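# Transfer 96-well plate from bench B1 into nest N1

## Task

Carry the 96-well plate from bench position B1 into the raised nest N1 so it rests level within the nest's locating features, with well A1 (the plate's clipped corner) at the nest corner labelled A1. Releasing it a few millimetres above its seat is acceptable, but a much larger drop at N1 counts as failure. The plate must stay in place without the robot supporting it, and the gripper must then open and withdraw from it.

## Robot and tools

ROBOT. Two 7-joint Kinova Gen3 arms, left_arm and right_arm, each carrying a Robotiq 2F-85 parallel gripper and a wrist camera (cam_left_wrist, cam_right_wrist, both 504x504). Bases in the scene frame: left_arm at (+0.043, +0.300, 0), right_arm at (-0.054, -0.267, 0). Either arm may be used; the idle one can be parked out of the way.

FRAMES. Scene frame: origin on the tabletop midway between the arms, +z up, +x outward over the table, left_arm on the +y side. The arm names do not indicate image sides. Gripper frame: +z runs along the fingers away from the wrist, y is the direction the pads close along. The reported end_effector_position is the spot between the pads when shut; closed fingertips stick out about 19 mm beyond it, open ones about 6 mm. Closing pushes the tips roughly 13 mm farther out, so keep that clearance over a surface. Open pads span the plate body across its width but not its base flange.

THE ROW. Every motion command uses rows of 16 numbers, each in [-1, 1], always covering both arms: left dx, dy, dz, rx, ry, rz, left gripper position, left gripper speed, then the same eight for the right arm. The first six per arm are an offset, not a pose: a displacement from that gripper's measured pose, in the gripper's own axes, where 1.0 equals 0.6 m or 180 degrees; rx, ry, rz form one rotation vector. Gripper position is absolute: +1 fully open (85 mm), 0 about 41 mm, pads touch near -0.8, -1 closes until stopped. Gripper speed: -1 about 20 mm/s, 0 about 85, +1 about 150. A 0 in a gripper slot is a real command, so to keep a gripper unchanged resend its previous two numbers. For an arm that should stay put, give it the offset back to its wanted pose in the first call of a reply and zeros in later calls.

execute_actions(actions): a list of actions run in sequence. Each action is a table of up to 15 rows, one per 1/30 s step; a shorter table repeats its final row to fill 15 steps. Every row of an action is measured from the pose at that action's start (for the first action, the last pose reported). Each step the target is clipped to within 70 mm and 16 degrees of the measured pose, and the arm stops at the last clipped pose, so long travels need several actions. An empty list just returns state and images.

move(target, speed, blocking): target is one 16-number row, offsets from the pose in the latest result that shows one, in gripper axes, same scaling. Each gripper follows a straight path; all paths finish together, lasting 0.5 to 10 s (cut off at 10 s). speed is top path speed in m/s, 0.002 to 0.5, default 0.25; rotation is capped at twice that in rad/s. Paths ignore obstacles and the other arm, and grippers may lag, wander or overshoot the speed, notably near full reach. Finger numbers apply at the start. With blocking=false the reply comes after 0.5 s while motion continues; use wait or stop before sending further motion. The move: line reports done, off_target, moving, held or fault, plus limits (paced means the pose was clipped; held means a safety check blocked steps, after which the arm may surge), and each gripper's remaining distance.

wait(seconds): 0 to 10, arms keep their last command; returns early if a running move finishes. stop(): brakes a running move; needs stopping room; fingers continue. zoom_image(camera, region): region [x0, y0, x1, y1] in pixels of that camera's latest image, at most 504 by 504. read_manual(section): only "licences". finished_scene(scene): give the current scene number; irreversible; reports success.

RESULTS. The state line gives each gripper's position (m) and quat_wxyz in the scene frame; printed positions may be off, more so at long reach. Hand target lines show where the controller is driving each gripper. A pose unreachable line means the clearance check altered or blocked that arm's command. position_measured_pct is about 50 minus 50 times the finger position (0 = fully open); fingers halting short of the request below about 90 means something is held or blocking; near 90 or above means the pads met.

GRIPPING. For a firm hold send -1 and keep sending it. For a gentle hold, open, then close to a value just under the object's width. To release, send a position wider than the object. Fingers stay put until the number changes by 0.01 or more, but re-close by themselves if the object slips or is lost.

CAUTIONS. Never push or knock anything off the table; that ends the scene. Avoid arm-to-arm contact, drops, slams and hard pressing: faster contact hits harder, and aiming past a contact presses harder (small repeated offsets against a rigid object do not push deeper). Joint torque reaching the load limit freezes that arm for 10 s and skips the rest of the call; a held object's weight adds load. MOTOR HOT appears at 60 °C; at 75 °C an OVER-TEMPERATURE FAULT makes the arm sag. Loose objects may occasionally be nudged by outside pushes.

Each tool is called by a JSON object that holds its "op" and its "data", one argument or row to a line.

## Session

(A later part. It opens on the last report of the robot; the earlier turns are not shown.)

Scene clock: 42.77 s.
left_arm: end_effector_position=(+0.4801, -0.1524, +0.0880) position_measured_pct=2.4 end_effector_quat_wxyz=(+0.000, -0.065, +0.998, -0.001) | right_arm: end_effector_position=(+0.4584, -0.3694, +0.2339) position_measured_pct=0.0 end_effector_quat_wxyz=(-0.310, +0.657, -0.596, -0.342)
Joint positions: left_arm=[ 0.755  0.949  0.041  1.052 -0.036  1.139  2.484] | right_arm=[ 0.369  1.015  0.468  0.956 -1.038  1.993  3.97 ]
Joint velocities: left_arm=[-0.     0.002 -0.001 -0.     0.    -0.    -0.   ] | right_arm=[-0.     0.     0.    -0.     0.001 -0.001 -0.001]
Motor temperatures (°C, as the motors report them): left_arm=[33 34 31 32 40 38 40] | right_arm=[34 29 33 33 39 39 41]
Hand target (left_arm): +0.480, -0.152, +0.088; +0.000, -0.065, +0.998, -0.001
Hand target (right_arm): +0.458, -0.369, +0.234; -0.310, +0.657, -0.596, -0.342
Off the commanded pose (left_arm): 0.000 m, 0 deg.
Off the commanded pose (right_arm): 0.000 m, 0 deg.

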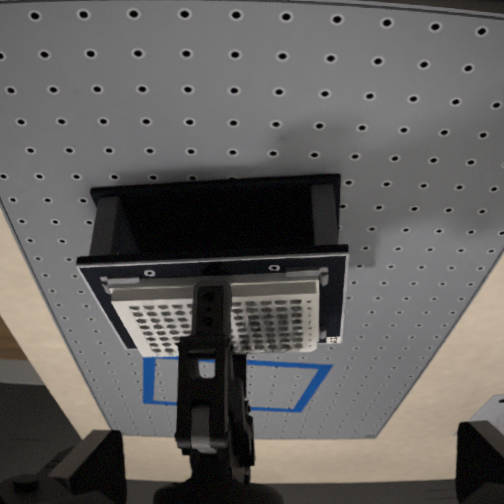

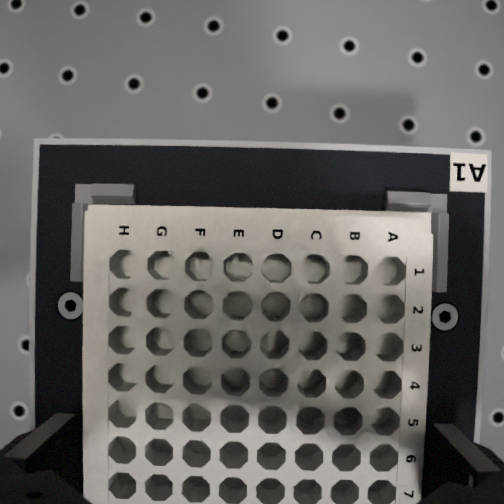

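{"op": "move", "data": {
  "target": [0,0,-0.2,0,0,0,1,-0.7, 0,0,0,0,0,0,1,0],
  "speed": 0.2
}}

{"op": "zoom_image", "data": {
  "camera": "cam_left_wrist",
  "region": [70, 240, 360, 380]
}}

Scene clock: 44.33 s.
left_arm: end_effector_position=(+0.4800, -0.1522, +0.2082) position_measured_pct=0.0 end_effector_quat_wxyz=(+0.000, -0.065, +0.998, -0.001) | right_arm: end_effector_position=(+0.4584, -0.3694, +0.2339) position_measured_pct=0.0 end_effector_quat_wxyz=(-0.310, +0.657, -0.596, -0.342)
Joint positions: left_arm=[ 0.753  0.851  0.051  0.859 -0.038  1.431  2.482] | right_arm=[ 0.369  1.015  0.468  0.956 -1.038  1.993  3.97 ]
Joint velocities: left_arm=[-0.     0.002 -0.    -0.001  0.    -0.     0.   ] | right_arm=[-0.    -0.     0.001  0.001  0.     0.001 -0.   ]
Motor temperatures (°C, as the motors report them): left_arm=[33 34 31 32 40 38 40] | right_arm=[34 29 33 33 39 39 41]
Hand target (left_arm): +0.480, -0.152, +0.208; +0.000, -0.065, +0.998, -0.001
Hand target (right_arm): +0.458, -0.369, +0.234; -0.310, +0.657, -0.596, -0.342
Off the commanded pose (left_arm): 0.000 m, 0 deg.
Off the commanded pose (right_arm): 0.000 m, 0 deg.
move: done

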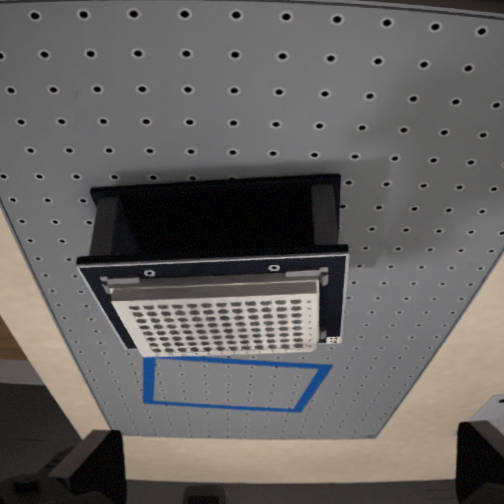

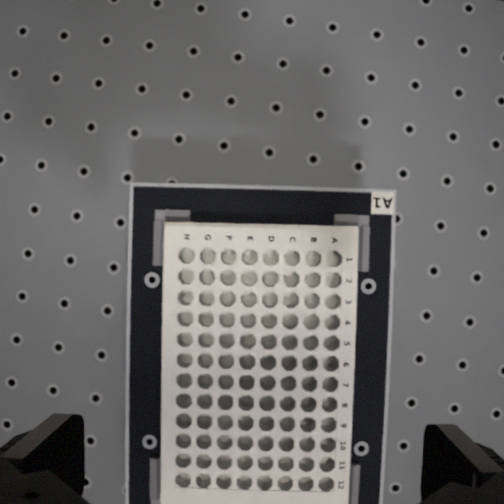

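Region (70, 240, 360, 380) of cam_left_wrist's 504x504 image, scaled by 1.738; it fills the top 243 rows of this view, and the rest is white.

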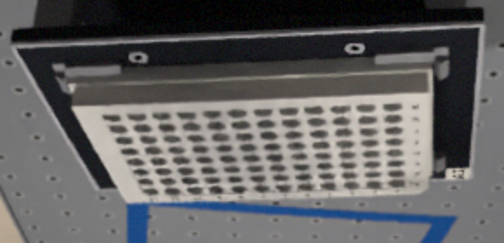

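{"op": "finished_scene", "data": {
  "scene": 1
}}

The scene is finished: the task was done.


## Next scene

The same job, from a new start.

{"op": "execute_actions", "data": {
  "actions": []
}}

Scene clock: 0.00 s.
left_arm: end_effector_position=(+0.4935, +0.3050, +0.1993) position_measured_pct=0.0 end_effector_quat_wxyz=(-0.001, -0.005, +1.000, -0.000) | right_arm: end_effector_position=(+0.5301, +0.0515, +0.1573) position_measured_pct=0.0 end_effector_quat_wxyz=(-0.054, +0.423, +0.903, -0.052)
Joint positions: left_arm=[-0.057  0.435  0.001  1.655 -0.     1.053  1.514] | right_arm=[-0.539  1.27   0.298  0.141 -0.315  1.884  0.19 ]
Joint velocities: left_arm=[-0.001 -0.    -0.001  0.    -0.    -0.     0.   ] | right_arm=[-0.    -0.001 -0.     0.001  0.001 -0.     0.001]
Motor temperatures (°C, as the motors report them): left_arm=[33 34 31 32 40 38 40] | right_arm=[34 29 33 32 39 39 41]
Hand target (left_arm): +0.493, +0.305, +0.199; -0.001, -0.005, +1.000, -0.000
Hand target (right_arm): +0.530, +0.051, +0.157; -0.054, +0.423, +0.903, -0.052

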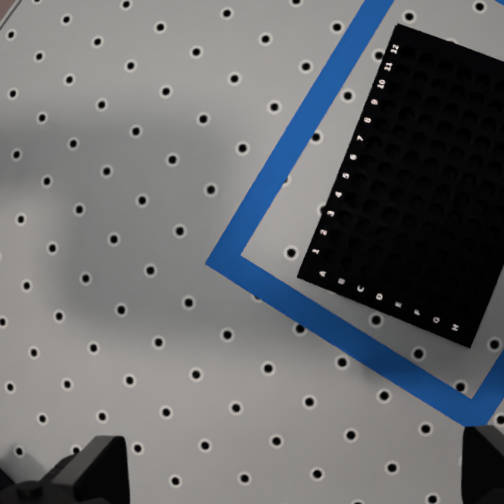

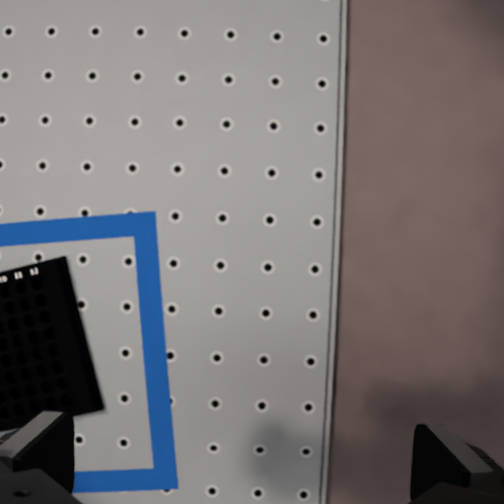

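{"op": "move", "data": {
  "target": [-0.022,-0.247,0.165,0,0,0.409,1,0, -0.430,-0.565,-0.151,-0.192,0.115,0,1,0],
  "speed": 0.35
}}

Scene clock: 5.70 s.
left_arm: end_effector_position=(+0.5081, +0.1566, +0.1002) position_measured_pct=0.0 end_effector_quat_wxyz=(-0.000, +0.595, +0.804, -0.001) | right_arm: end_effector_position=(+0.4490, -0.3595, +0.2794) position_measured_pct=0.0 end_effector_quat_wxyz=(-0.086, +0.422, +0.854, +0.292)
Joint positions: left_arm=[ 0.058  0.663  0.313  1.667 -0.253  0.852  0.762] | right_arm=[ 0.366  0.624  0.201  1.265 -0.689  1.537  1.316]
Joint velocities: left_arm=[ 0.     0.001 -0.001 -0.002  0.    -0.     0.   ] | right_arm=[0.001 0.002 0.003 0.001 0.    0.    0.001]
Motor temperatures (°C, as the motors report them): left_arm=[33 34 31 32 40 38 40] | right_arm=[34 29 33 32 39 39 41]
Hand target (left_arm): +0.508, +0.157, +0.100; -0.000, +0.595, +0.804, -0.001
Hand target (right_arm): +0.449, -0.360, +0.279; -0.086, +0.422, +0.854, +0.292
Off the commanded pose (left_arm): 0.000 m, 0 deg.
Off the commanded pose (right_arm): 0.002 m, 0 deg.
move: done

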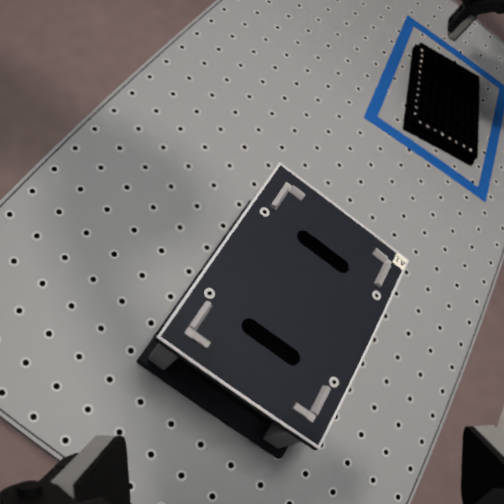

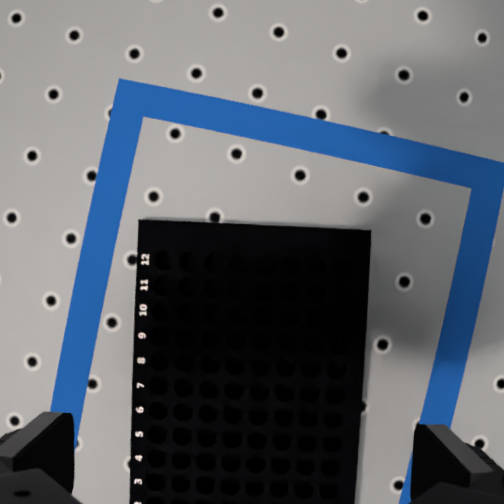

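{"op": "zoom_image", "data": {
  "camera": "cam_right_wrist",
  "region": [40, 380, 164, 504]
}}

{"op": "zoom_image", "data": {
  "camera": "cam_right_wrist",
  "region": [330, 380, 454, 504]
}}

{"op": "zoom_image", "data": {
  "camera": "cam_right_wrist",
  "region": [120, 200, 390, 330]
}}

{"op": "zoom_image", "data": {
  "camera": "cam_left_wrist",
  "region": [360, 0, 504, 200]
}}

Region (40, 380, 164, 504) of cam_right_wrist's 504x504 image, scaled by 4.065.

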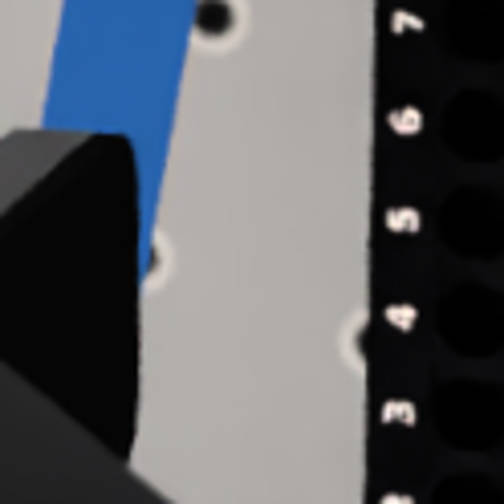

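Region (330, 380, 454, 504) of cam_right_wrist's 504x504 image, scaled by 4.065.

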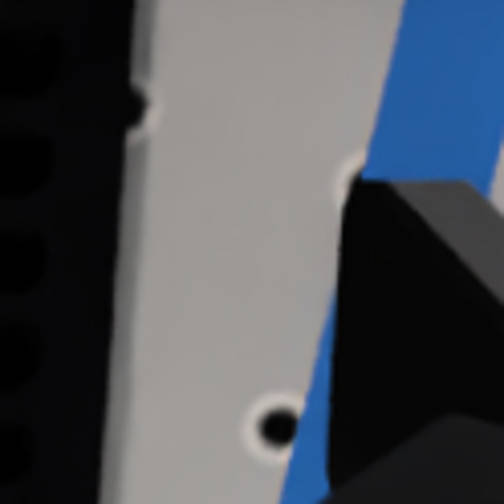

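Region (120, 200, 390, 330) of cam_right_wrist's 504x504 image, scaled by 1.867; it fills the top 243 rows of this view, and the rest is white.

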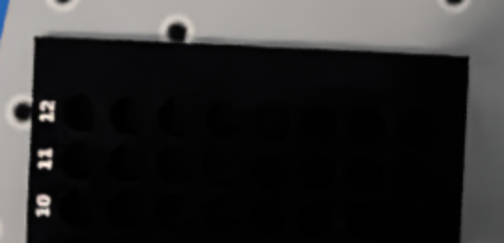

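Region (360, 0, 504, 200) of cam_left_wrist's 504x504 image, scaled by 2.520; it fills the left 363 columns of this view, and the rest is white.

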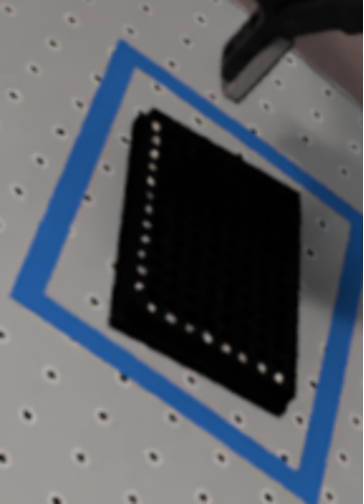

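{"op": "move", "data": {
  "target": [-0.003,0,0.108,0,0,0.0056,1,0, 0,0,0,0,0,0,1,0],
  "speed": 0.15
}}

{"op": "zoom_image", "data": {
  "camera": "cam_right_wrist",
  "region": [40, 380, 140, 480]
}}

{"op": "zoom_image", "data": {
  "camera": "cam_right_wrist",
  "region": [350, 380, 450, 480]
}}

Scene clock: 8.53 s.
left_arm: end_effector_position=(+0.5088, +0.1550, +0.0357) position_measured_pct=0.0 end_effector_quat_wxyz=(+0.000, +0.602, +0.799, -0.001) | right_arm: end_effector_position=(+0.4490, -0.3596, +0.2794) position_measured_pct=0.0 end_effector_quat_wxyz=(-0.086, +0.422, +0.854, +0.292)
Joint positions: left_arm=[ 0.085  0.775  0.276  1.709 -0.299  0.698  0.785] | right_arm=[ 0.366  0.624  0.201  1.265 -0.689  1.537  1.316]
Joint velocities: left_arm=[ 0.004  0.007  0.    -0.    -0.    -0.     0.001] | right_arm=[-0. -0.  0.  0.  0.  0. -0.]
Motor temperatures (°C, as the motors report them): left_arm=[33 34 31 32 40 38 40] | right_arm=[34 29 33 33 39 39 41]
Hand target (left_arm): +0.509, +0.155, +0.035; -0.000, +0.602, +0.798, -0.001
Hand target (right_arm): +0.449, -0.360, +0.279; -0.086, +0.422, +0.854, +0.292
Off the commanded pose (left_arm): 0.000 m, 0 deg.
Off the commanded pose (right_arm): 0.000 m, 0 deg.
move: done

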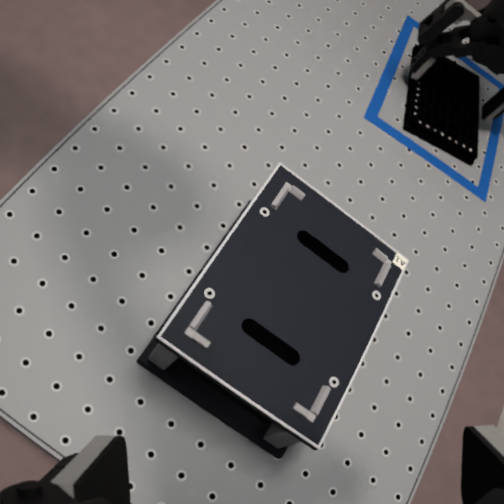

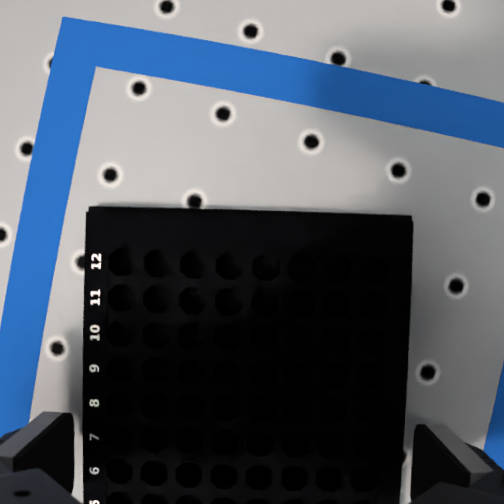

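Region (40, 380, 140, 480) of cam_right_wrist's 504x504 image, scaled by 5.040.

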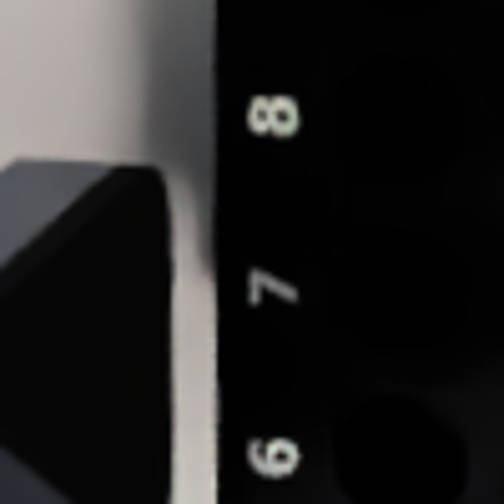

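Region (350, 380, 450, 480) of cam_right_wrist's 504x504 image, scaled by 5.040.

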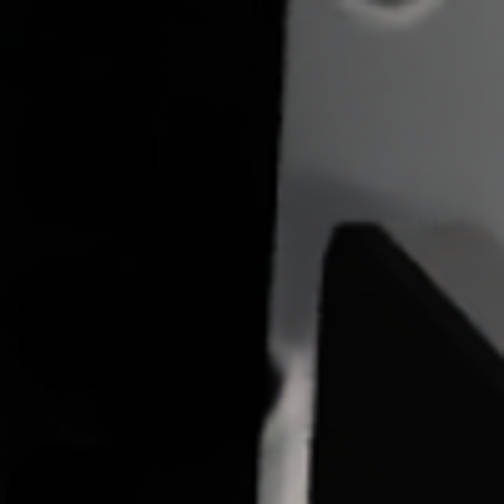

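{"op": "move", "data": {
  "target": [0,-0.0003,0.016,0,0,0,1,0, 0,0,0,0,0,0,1,0],
  "speed": 0.04
}}

{"op": "execute_actions", "data": {
  "actions": [
    [[0,0,0,0,0,0,0.8,-1, 0,0,0,0,0,0,1,0],[0,0,0,0,0,0,0.8,-1, 0,0,0,0,0,0,1,0],[0,0,0,0,0,0,0.8,-1, 0,0,0,0,0,0,1,0],[0,0,0,0,0,0,0.8,-1, 0,0,0,0,0,0,1,0],[0,0,0,0,0,0,0.8,-1, 0,0,0,0,0,0,1,0],[0,0,0,0,0,0,0.8,-1, 0,0,0,0,0,0,1,0],[0,0,-0.001,0,0,0,0.8,-1, 0,0,0,0,0,0,1,0],[0,0,-0.002,0,0,0,0.8,-1, 0,0,0,0,0,0,1,0]]
  ]
}}

Scene clock: 10.27 s.
left_arm: end_effector_position=(+0.5086, +0.1550, +0.0262) position_measured_pct=0.0 end_effector_quat_wxyz=(+0.000, +0.602, +0.799, -0.001) | right_arm: end_effector_position=(+0.4490, -0.3596, +0.2794) position_measured_pct=0.0 end_effector_quat_wxyz=(-0.086, +0.422, +0.854, +0.292)
Joint positions: left_arm=[ 0.09   0.793  0.268  1.714 -0.305  0.676  0.79 ] | right_arm=[ 0.366  0.624  0.201  1.265 -0.689  1.537  1.316]
Joint velocities: left_arm=[ 0.002  0.001 -0.    -0.    -0.     0.001  0.   ] | right_arm=[-0.    -0.     0.    -0.001  0.    -0.002  0.001]
Motor temperatures (°C, as the motors report them): left_arm=[33 34 31 32 40 38 40] | right_arm=[34 29 33 33 39 39 41]
Hand target (left_arm): +0.509, +0.155, +0.026; +0.000, +0.602, +0.799, -0.001
Hand target (right_arm): +0.449, -0.360, +0.279; -0.086, +0.422, +0.854, +0.292
Off the commanded pose (left_arm): 0.000 m, 0 deg.
Off the commanded pose (right_arm): 0.000 m, 0 deg.
move: done

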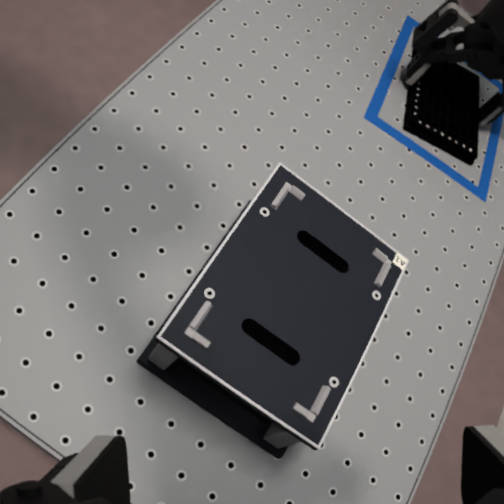

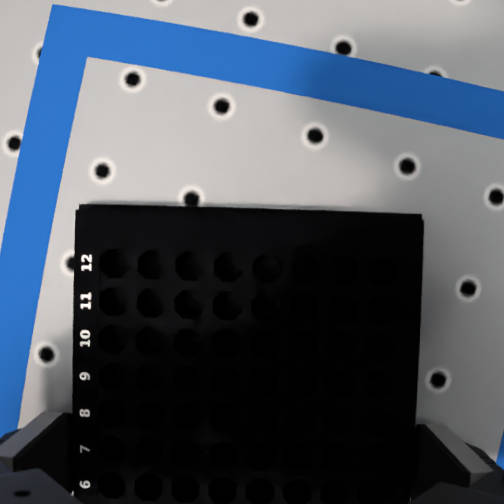

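Scene clock: 10.77 s.
left_arm: end_effector_position=(+0.5086, +0.1550, +0.0276) position_measured_pct=6.7 end_effector_quat_wxyz=(+0.000, +0.602, +0.799, -0.001) | right_arm: end_effector_position=(+0.4490, -0.3596, +0.2794) position_measured_pct=0.0 end_effector_quat_wxyz=(-0.086, +0.422, +0.854, +0.292)
Joint positions: left_arm=[ 0.089  0.79   0.27   1.714 -0.304  0.679  0.79 ] | right_arm=[ 0.366  0.624  0.201  1.265 -0.689  1.537  1.316]
Joint velocities: left_arm=[-0.    -0.004  0.     0.001  0.     0.002  0.   ] | right_arm=[-0.001 -0.002 -0.002 -0.    -0.001 -0.001 -0.   ]
Motor temperatures (°C, as the motors report them): left_arm=[33 34 31 32 40 38 40] | right_arm=[34 29 33 33 39 39 41]
Hand target (left_arm): +0.509, +0.155, +0.027; +0.000, +0.602, +0.799, -0.001
Hand target (right_arm): +0.449, -0.360, +0.279; -0.086, +0.422, +0.854, +0.292
Off the commanded pose (left_arm): 0.000 m, 0 deg.
Off the commanded pose (right_arm): 0.000 m, 0 deg.

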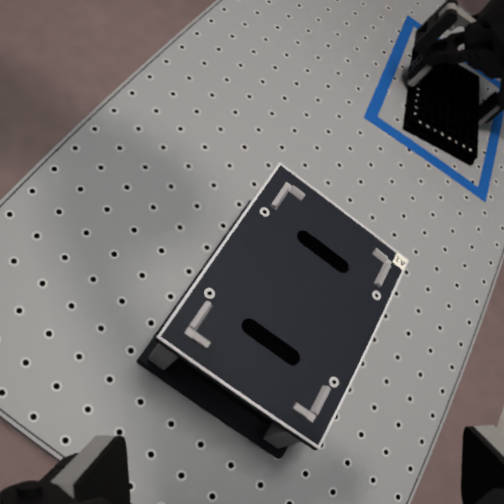

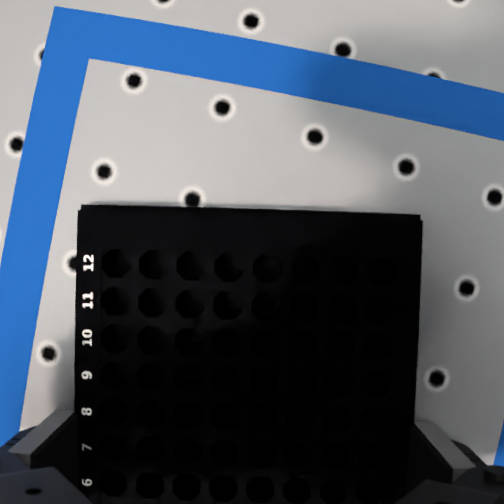

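{"op": "move", "data": {
  "target": [-0.108,-0.048,-0.192,0,0,-0.33,0.8,-1, 0,0,-0.167,0,0,0,1,0],
  "speed": 0.45
}}

Scene clock: 15.50 s.
left_arm: end_effector_position=(+0.4990, +0.0851, +0.1429) position_measured_pct=7.1 end_effector_quat_wxyz=(-0.000, +0.127, +0.992, -0.000) | right_arm: end_effector_position=(+0.4390, -0.4170, +0.3609) position_measured_pct=0.0 end_effector_quat_wxyz=(-0.086, +0.423, +0.854, +0.292)
Joint positions: left_arm=[ 0.375  0.614  0.041  1.548 -0.027  0.981  1.73 ] | right_arm=[ 0.476  0.647  0.219  0.96  -0.691  1.822  1.239]
Joint velocities: left_arm=[ 0.006 -0.001  0.007  0.001 -0.003  0.     0.003] | right_arm=[ 0.001  0.003  0.001 -0.001 -0.    -0.     0.001]
Motor temperatures (°C, as the motors report them): left_arm=[33 34 31 32 40 38 40] | right_arm=[34 29 33 33 39 39 41]
Hand target (left_arm): +0.499, +0.085, +0.143; -0.000, +0.128, +0.992, -0.000
Hand target (right_arm): +0.439, -0.417, +0.361; -0.086, +0.423, +0.854, +0.292
Off the commanded pose (left_arm): 0.000 m, 0 deg.
Off the commanded pose (right_arm): 0.000 m, 0 deg.
move: done

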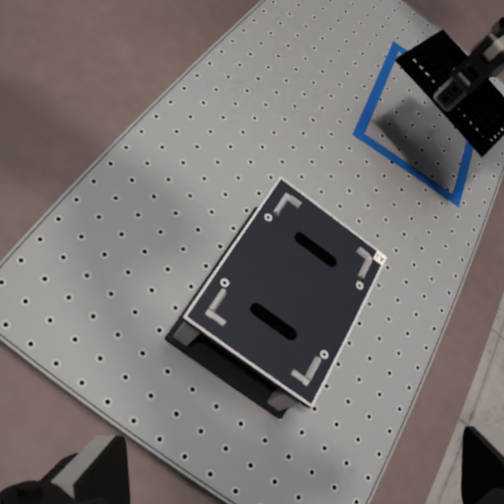

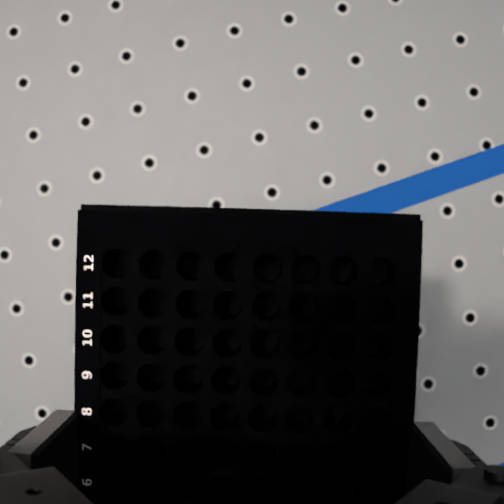

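{"op": "zoom_image", "data": {
  "camera": "cam_right_wrist",
  "region": [60, 180, 120, 240]
}}

{"op": "zoom_image", "data": {
  "camera": "cam_right_wrist",
  "region": [380, 180, 440, 240]
}}

Region (60, 180, 120, 240) of cam_right_wrist's 504x504 image, scaled by 8.400.

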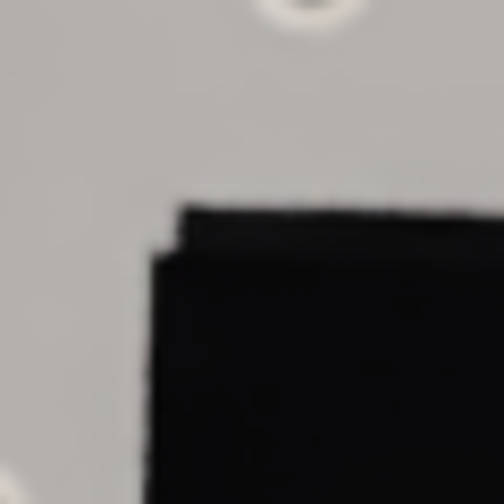

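Region (380, 180, 440, 240) of cam_right_wrist's 504x504 image, scaled by 8.400.

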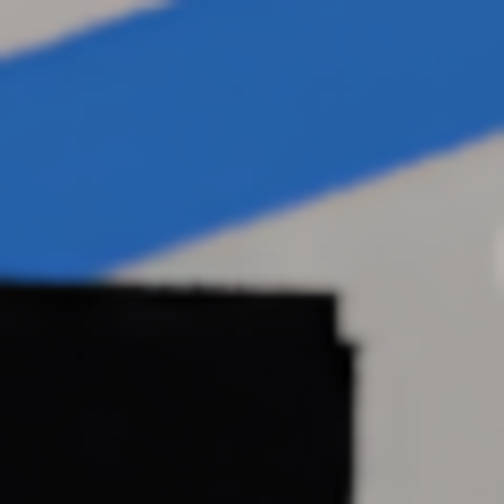

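{"op": "move", "data": {
  "target": [-0.066,-0.427,0.022,0,0,-0.587,0.8,-1, 0,0,0,0,0,0,1,0],
  "speed": 0.45
}}

{"op": "zoom_image", "data": {
  "camera": "cam_right_wrist",
  "region": [60, 100, 200, 240]
}}

{"op": "zoom_image", "data": {
  "camera": "cam_right_wrist",
  "region": [310, 100, 450, 240]
}}

Scene clock: 20.77 s.
left_arm: end_effector_position=(+0.4728, -0.1729, +0.1300) position_measured_pct=7.1 end_effector_quat_wxyz=(+0.001, +0.714, -0.701, +0.000) | right_arm: end_effector_position=(+0.4390, -0.4170, +0.3609) position_measured_pct=0.0 end_effector_quat_wxyz=(-0.086, +0.423, +0.854, +0.292)
Joint positions: left_arm=[ 0.945  0.953 -0.361  0.93   0.305  1.302  3.796] | right_arm=[ 0.476  0.647  0.219  0.96  -0.691  1.822  1.239]
Joint velocities: left_arm=[ 0.001  0.009  0.002 -0.004 -0.002  0.002  0.001] | right_arm=[-0.     0.    -0.    -0.     0.001 -0.001 -0.   ]
Motor temperatures (°C, as the motors report them): left_arm=[33 34 31 32 40 38 40] | right_arm=[34 29 33 33 39 39 41]
Hand target (left_arm): +0.473, -0.173, +0.130; +0.001, +0.713, -0.701, -0.000
Hand target (right_arm): +0.439, -0.417, +0.361; -0.086, +0.423, +0.854, +0.292
Off the commanded pose (left_arm): 0.000 m, 0 deg.
Off the commanded pose (right_arm): 0.000 m, 0 deg.
move: done

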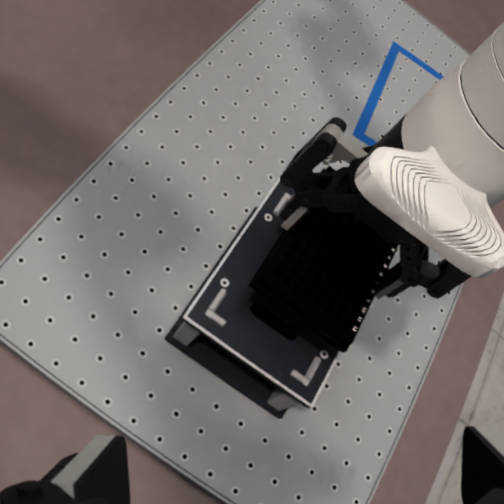

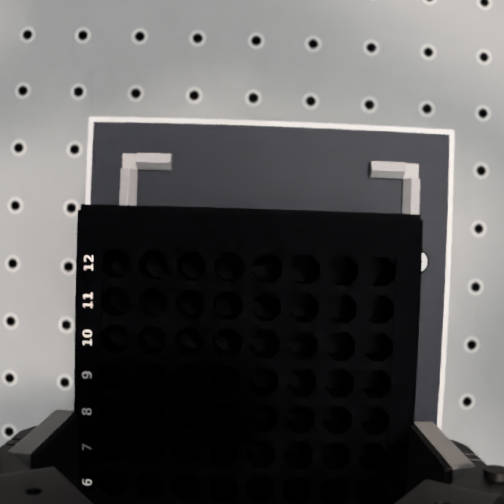

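Region (60, 100, 200, 240) of cam_right_wrist's 504x504 image, scaled by 3.600.

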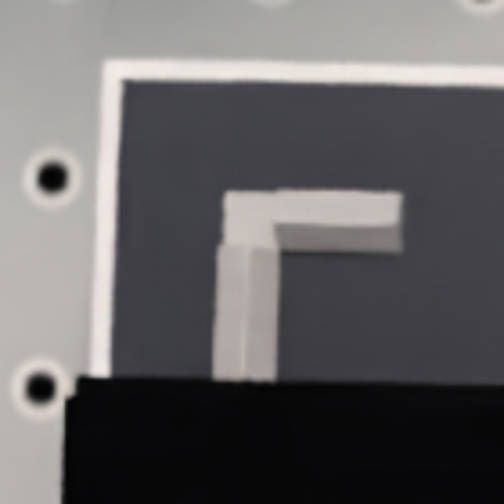

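Region (310, 100, 450, 240) of cam_right_wrist's 504x504 image, scaled by 3.600.

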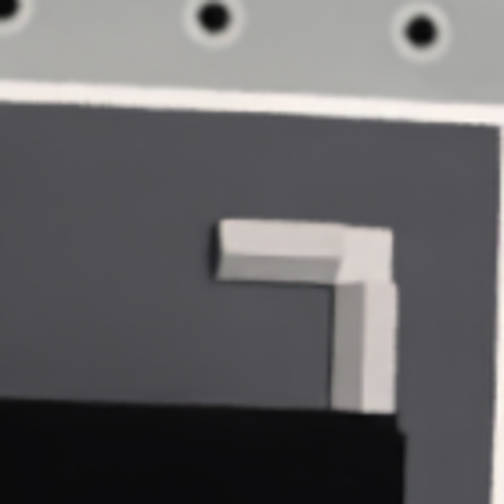

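{"op": "move", "data": {
  "target": [0.0142,0.009,0.05,0,0,0.001,0.8,-1, 0,0,0,0,0,0,1,0],
  "speed": 0.1
}}

{"op": "zoom_image", "data": {
  "camera": "cam_right_wrist",
  "region": [60, 140, 160, 240]
}}

{"op": "zoom_image", "data": {
  "camera": "cam_right_wrist",
  "region": [350, 140, 450, 240]
}}

Scene clock: 23.20 s.
left_arm: end_effector_position=(+0.4676, -0.1816, +0.1001) position_measured_pct=7.1 end_effector_quat_wxyz=(+0.001, +0.712, -0.702, +0.000) | right_arm: end_effector_position=(+0.4390, -0.4170, +0.3609) position_measured_pct=0.0 end_effector_quat_wxyz=(-0.086, +0.423, +0.854, +0.292)
Joint positions: left_arm=[ 0.959  0.99  -0.356  0.952  0.314  1.245  3.801] | right_arm=[ 0.476  0.647  0.219  0.96  -0.691  1.822  1.239]
Joint velocities: left_arm=[ 0.001  0.002  0.    -0.    -0.     0.001  0.   ] | right_arm=[ 0.    -0.002 -0.002 -0.    -0.001 -0.001  0.   ]
Motor temperatures (°C, as the motors report them): left_arm=[33 34 31 32 40 38 40] | right_arm=[34 29 33 33 39 39 41]
Hand target (left_arm): +0.468, -0.182, +0.100; +0.001, +0.712, -0.702, +0.000
Hand target (right_arm): +0.439, -0.417, +0.361; -0.086, +0.423, +0.854, +0.292
Off the commanded pose (left_arm): 0.000 m, 0 deg.
Off the commanded pose (right_arm): 0.000 m, 0 deg.
move: done

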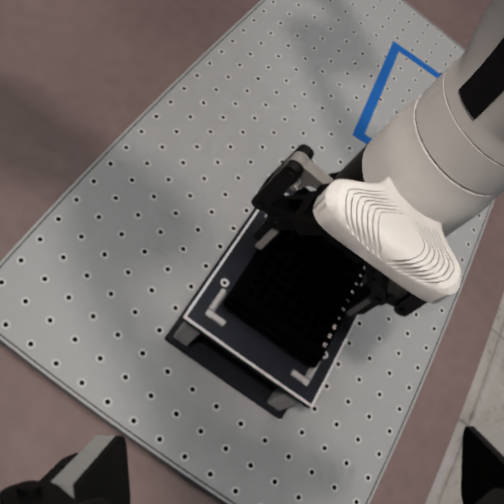

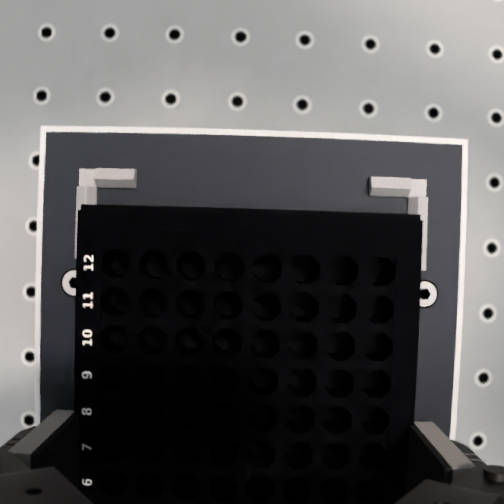

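Region (60, 140, 160, 240) of cam_right_wrist's 504x504 image, scaled by 5.040.

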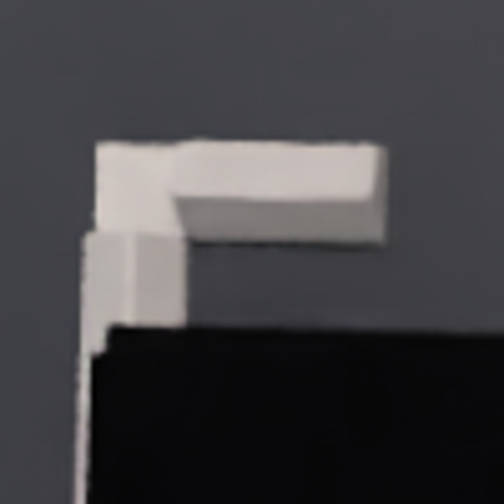

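Region (350, 140, 450, 240) of cam_right_wrist's 504x504 image, scaled by 5.040.

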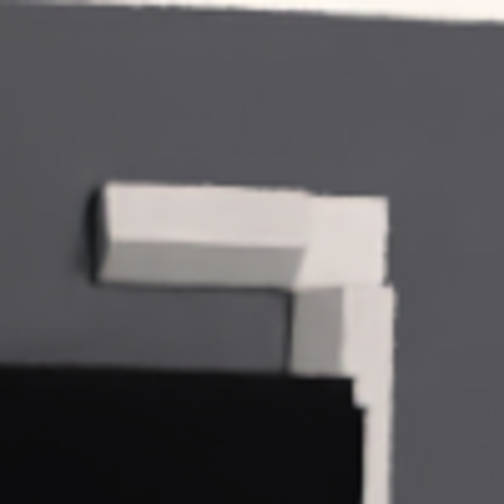

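{"op": "move", "data": {
  "target": [0.0087,0.0004,0.004,0,0,0,0.8,-1, 0,0,0,0,0,0,1,0],
  "speed": 0.05
}}

{"op": "move", "data": {
  "target": [0,0,0.0122,0,0,0,0.8,-1, 0,0,0,0,0,0,1,0],
  "speed": 0.015
}}

{"op": "zoom_image", "data": {
  "camera": "cam_right_wrist",
  "region": [40, 160, 140, 260]
}}

{"op": "zoom_image", "data": {
  "camera": "cam_right_wrist",
  "region": [360, 160, 460, 260]
}}

{"op": "zoom_image", "data": {
  "camera": "cam_left_wrist",
  "region": [170, 180, 400, 410]
}}

Scene clock: 25.57 s.
left_arm: end_effector_position=(+0.4674, -0.1868, +0.0978) position_measured_pct=7.1 end_effector_quat_wxyz=(+0.001, +0.712, -0.702, +0.000) | right_arm: end_effector_position=(+0.4390, -0.4170, +0.3609) position_measured_pct=0.0 end_effector_quat_wxyz=(-0.086, +0.423, +0.854, +0.292)
Joint positions: left_arm=[ 0.962  1.002 -0.355  0.932  0.315  1.251  3.81 ] | right_arm=[ 0.476  0.647  0.219  0.96  -0.691  1.822  1.239]
Joint velocities: left_arm=[-0.     0.001  0.    -0.001 -0.     0.    -0.   ] | right_arm=[-0.    -0.    -0.001  0.001 -0.     0.001 -0.   ]
Motor temperatures (°C, as the motors report them): left_arm=[33 34 31 32 40 38 40] | right_arm=[34 29 33 33 39 39 41]
Hand target (left_arm): +0.467, -0.187, +0.098; +0.001, +0.712, -0.702, +0.000
Hand target (right_arm): +0.439, -0.417, +0.361; -0.086, +0.423, +0.854, +0.292
Off the commanded pose (left_arm): 0.000 m, 0 deg.
Off the commanded pose (right_arm): 0.000 m, 0 deg.
move: done

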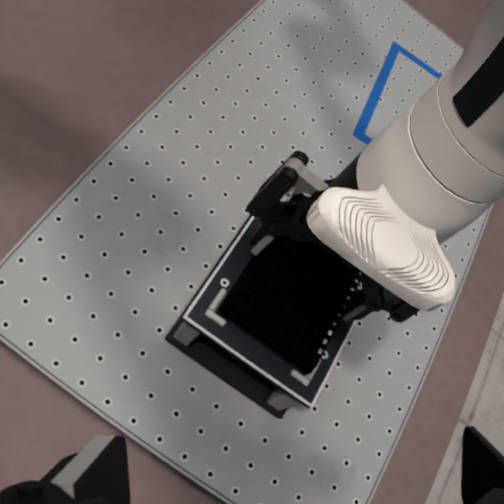

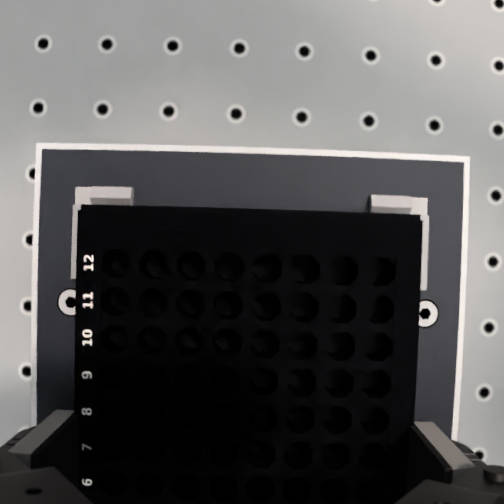

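Scene clock: 26.27 s.
left_arm: end_effector_position=(+0.4674, -0.1868, +0.0905) position_measured_pct=7.1 end_effector_quat_wxyz=(+0.001, +0.712, -0.702, +0.000) | right_arm: end_effector_position=(+0.4390, -0.4170, +0.3609) position_measured_pct=0.0 end_effector_quat_wxyz=(-0.086, +0.423, +0.854, +0.292)
Joint positions: left_arm=[ 0.962  1.01  -0.354  0.94   0.317  1.236  3.808] | right_arm=[ 0.476  0.647  0.219  0.96  -0.691  1.822  1.239]
Joint velocities: left_arm=[-0.    -0.    -0.     0.001  0.     0.     0.   ] | right_arm=[ 0.    -0.     0.     0.    -0.001 -0.    -0.   ]
Motor temperatures (°C, as the motors report them): left_arm=[33 34 31 32 40 38 40] | right_arm=[34 29 33 33 39 39 41]
Hand target (left_arm): +0.467, -0.187, +0.090; +0.001, +0.712, -0.702, +0.000
Hand target (right_arm): +0.439, -0.417, +0.361; -0.086, +0.423, +0.854, +0.292
Off the commanded pose (left_arm): 0.000 m, 0 deg.
Off the commanded pose (right_arm): 0.000 m, 0 deg.
move: done

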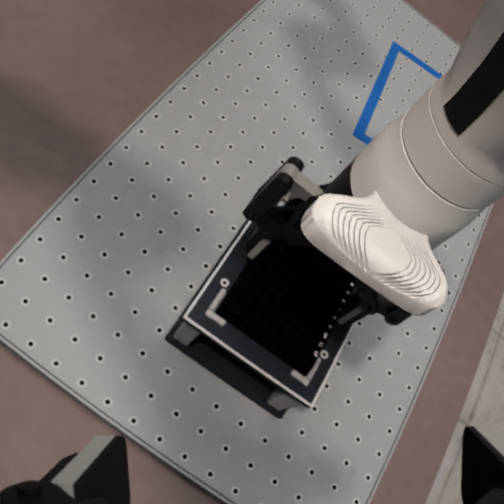

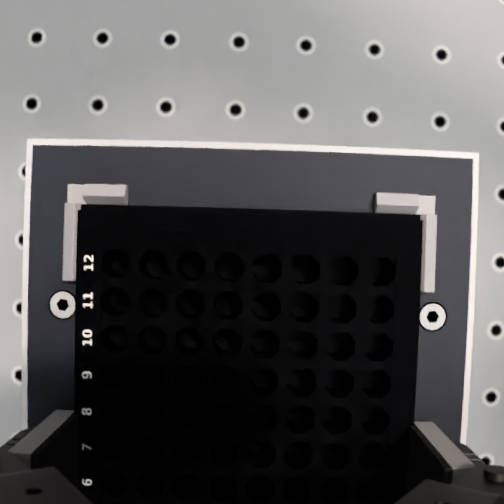

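Region (40, 160, 140, 260) of cam_right_wrist's 504x504 image, scaled by 5.040.

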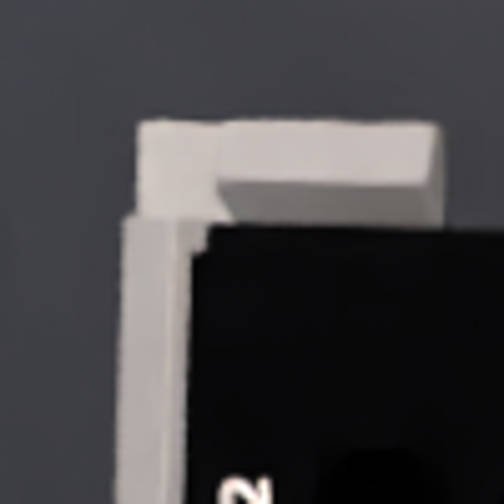

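Region (360, 160, 460, 260) of cam_right_wrist's 504x504 image, scaled by 5.040.

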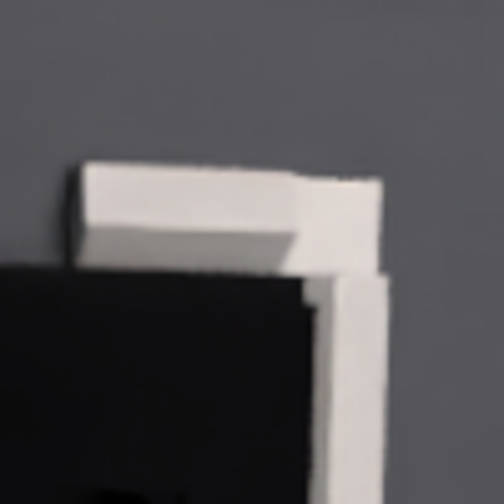

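Region (170, 180, 400, 410) of cam_left_wrist's 504x504 image, scaled by 2.191.

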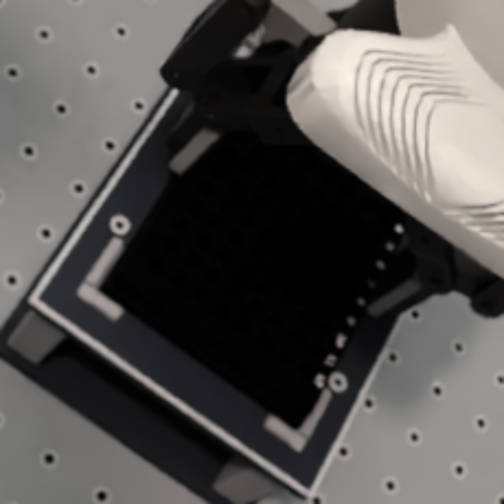

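{"op": "execute_actions", "data": {
  "actions": [
    [[0,0,0.0004,0,0,0,0.8,-1,0,0,0,0,0,0,1,0],[0,0,0.0008,0,0,0,0.8,-1,0,0,0,0,0,0,1,0],[0,0,0.0012,0,0,0,0.8,-1,0,0,0,0,0,0,1,0],[0,0,0.0016,0,0,0,0.8,-1,0,0,0,0,0,0,1,0],[0,0,0.0018,0,0,0,0.8,-1,0,0,0,0,0,0,1,0],[0,0,0.0018,0,0,0,1,-0.7,0,0,0,0,0,0,1,0]]
  ]
}}

{"op": "move", "data": {
  "target": [-0.07,0,-0.2,0,0,0,1,-0.7, 0,0,0,0,0,0,1,0],
  "speed": 0.2
}}

Scene clock: 27.67 s.
left_arm: end_effector_position=(+0.4675, -0.1869, +0.0895) position_measured_pct=0.4 end_effector_quat_wxyz=(+0.001, +0.712, -0.702, +0.000) | right_arm: end_effector_position=(+0.4390, -0.4170, +0.3609) position_measured_pct=0.0 end_effector_quat_wxyz=(-0.086, +0.423, +0.854, +0.292)
Joint positions: left_arm=[ 0.962  1.011 -0.354  0.942  0.318  1.234  3.807] | right_arm=[ 0.476  0.647  0.219  0.96  -0.691  1.822  1.239]
Joint velocities: left_arm=[ 0.001  0.001 -0.     0.001  0.     0.    -0.   ] | right_arm=[ 0.    -0.001  0.001 -0.001  0.     0.     0.001]
Motor temperatures (°C, as the motors report them): left_arm=[33 35 31 32 40 38 40] | right_arm=[34 30 33 33 39 39 41]
Hand target (left_arm): +0.467, -0.187, +0.089; +0.001, +0.712, -0.702, +0.000
Hand target (right_arm): +0.439, -0.417, +0.361; -0.086, +0.423, +0.854, +0.292
Off the commanded pose (left_arm): 0.000 m, 0 deg.
Off the commanded pose (right_arm): 0.000 m, 0 deg.

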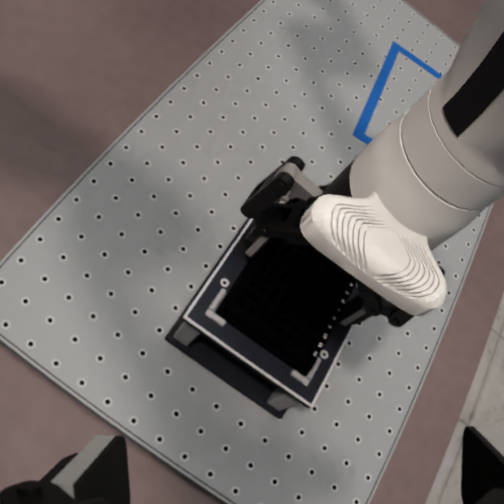

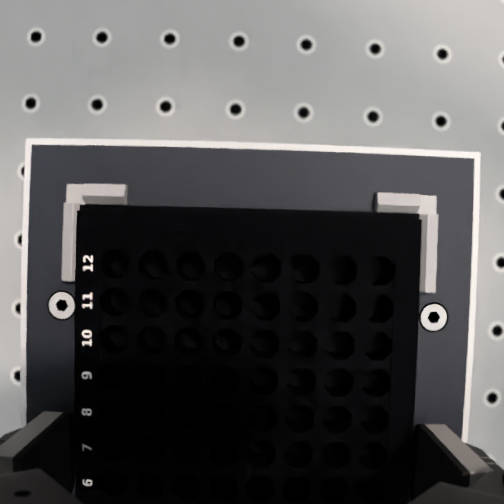

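Scene clock: 28.63 s.
left_arm: end_effector_position=(+0.4668, -0.1448, +0.2093) position_measured_pct=0.0 end_effector_quat_wxyz=(+0.001, +0.712, -0.702, +0.000) | right_arm: end_effector_position=(+0.4390, -0.4170, +0.3609) position_measured_pct=0.0 end_effector_quat_wxyz=(-0.086, +0.423, +0.854, +0.292)
Joint positions: left_arm=[ 0.931  0.828 -0.377  0.929  0.279  1.426  3.775] | right_arm=[ 0.476  0.647  0.219  0.96  -0.691  1.822  1.239]
Joint velocities: left_arm=[-0.001 -0.004 -0.001  0.     0.     0.    -0.   ] | right_arm=[ 0.    -0.001 -0.001  0.001  0.    -0.     0.   ]
Motor temperatures (°C, as the motors report them): left_arm=[33 35 31 32 40 38 40] | right_arm=[34 30 33 33 39 39 41]
Hand target (left_arm): +0.467, -0.145, +0.210; +0.001, +0.712, -0.702, +0.000
Hand target (right_arm): +0.439, -0.417, +0.361; -0.086, +0.423, +0.854, +0.292
Off the commanded pose (left_arm): 0.000 m, 0 deg.
Off the commanded pose (right_arm): 0.000 m, 0 deg.
move: done

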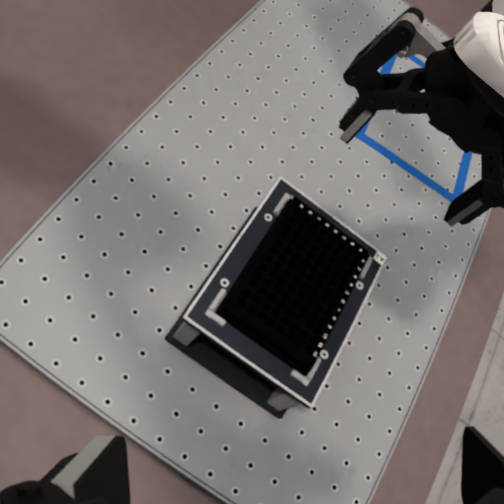

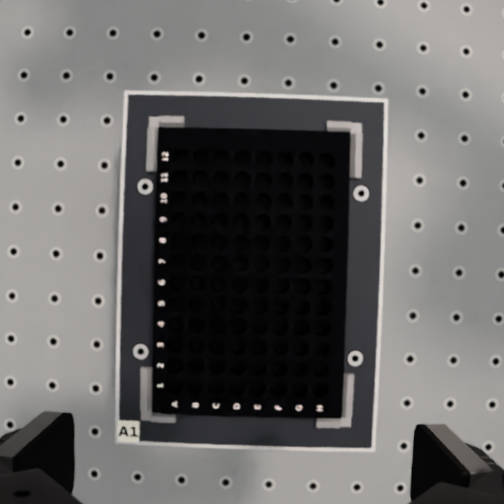

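The plate is seated inside the locators with A1 at the marked corner.

{"op": "finished_scene", "data": {
  "scene": 2
}}

The scene is finished: the task was done.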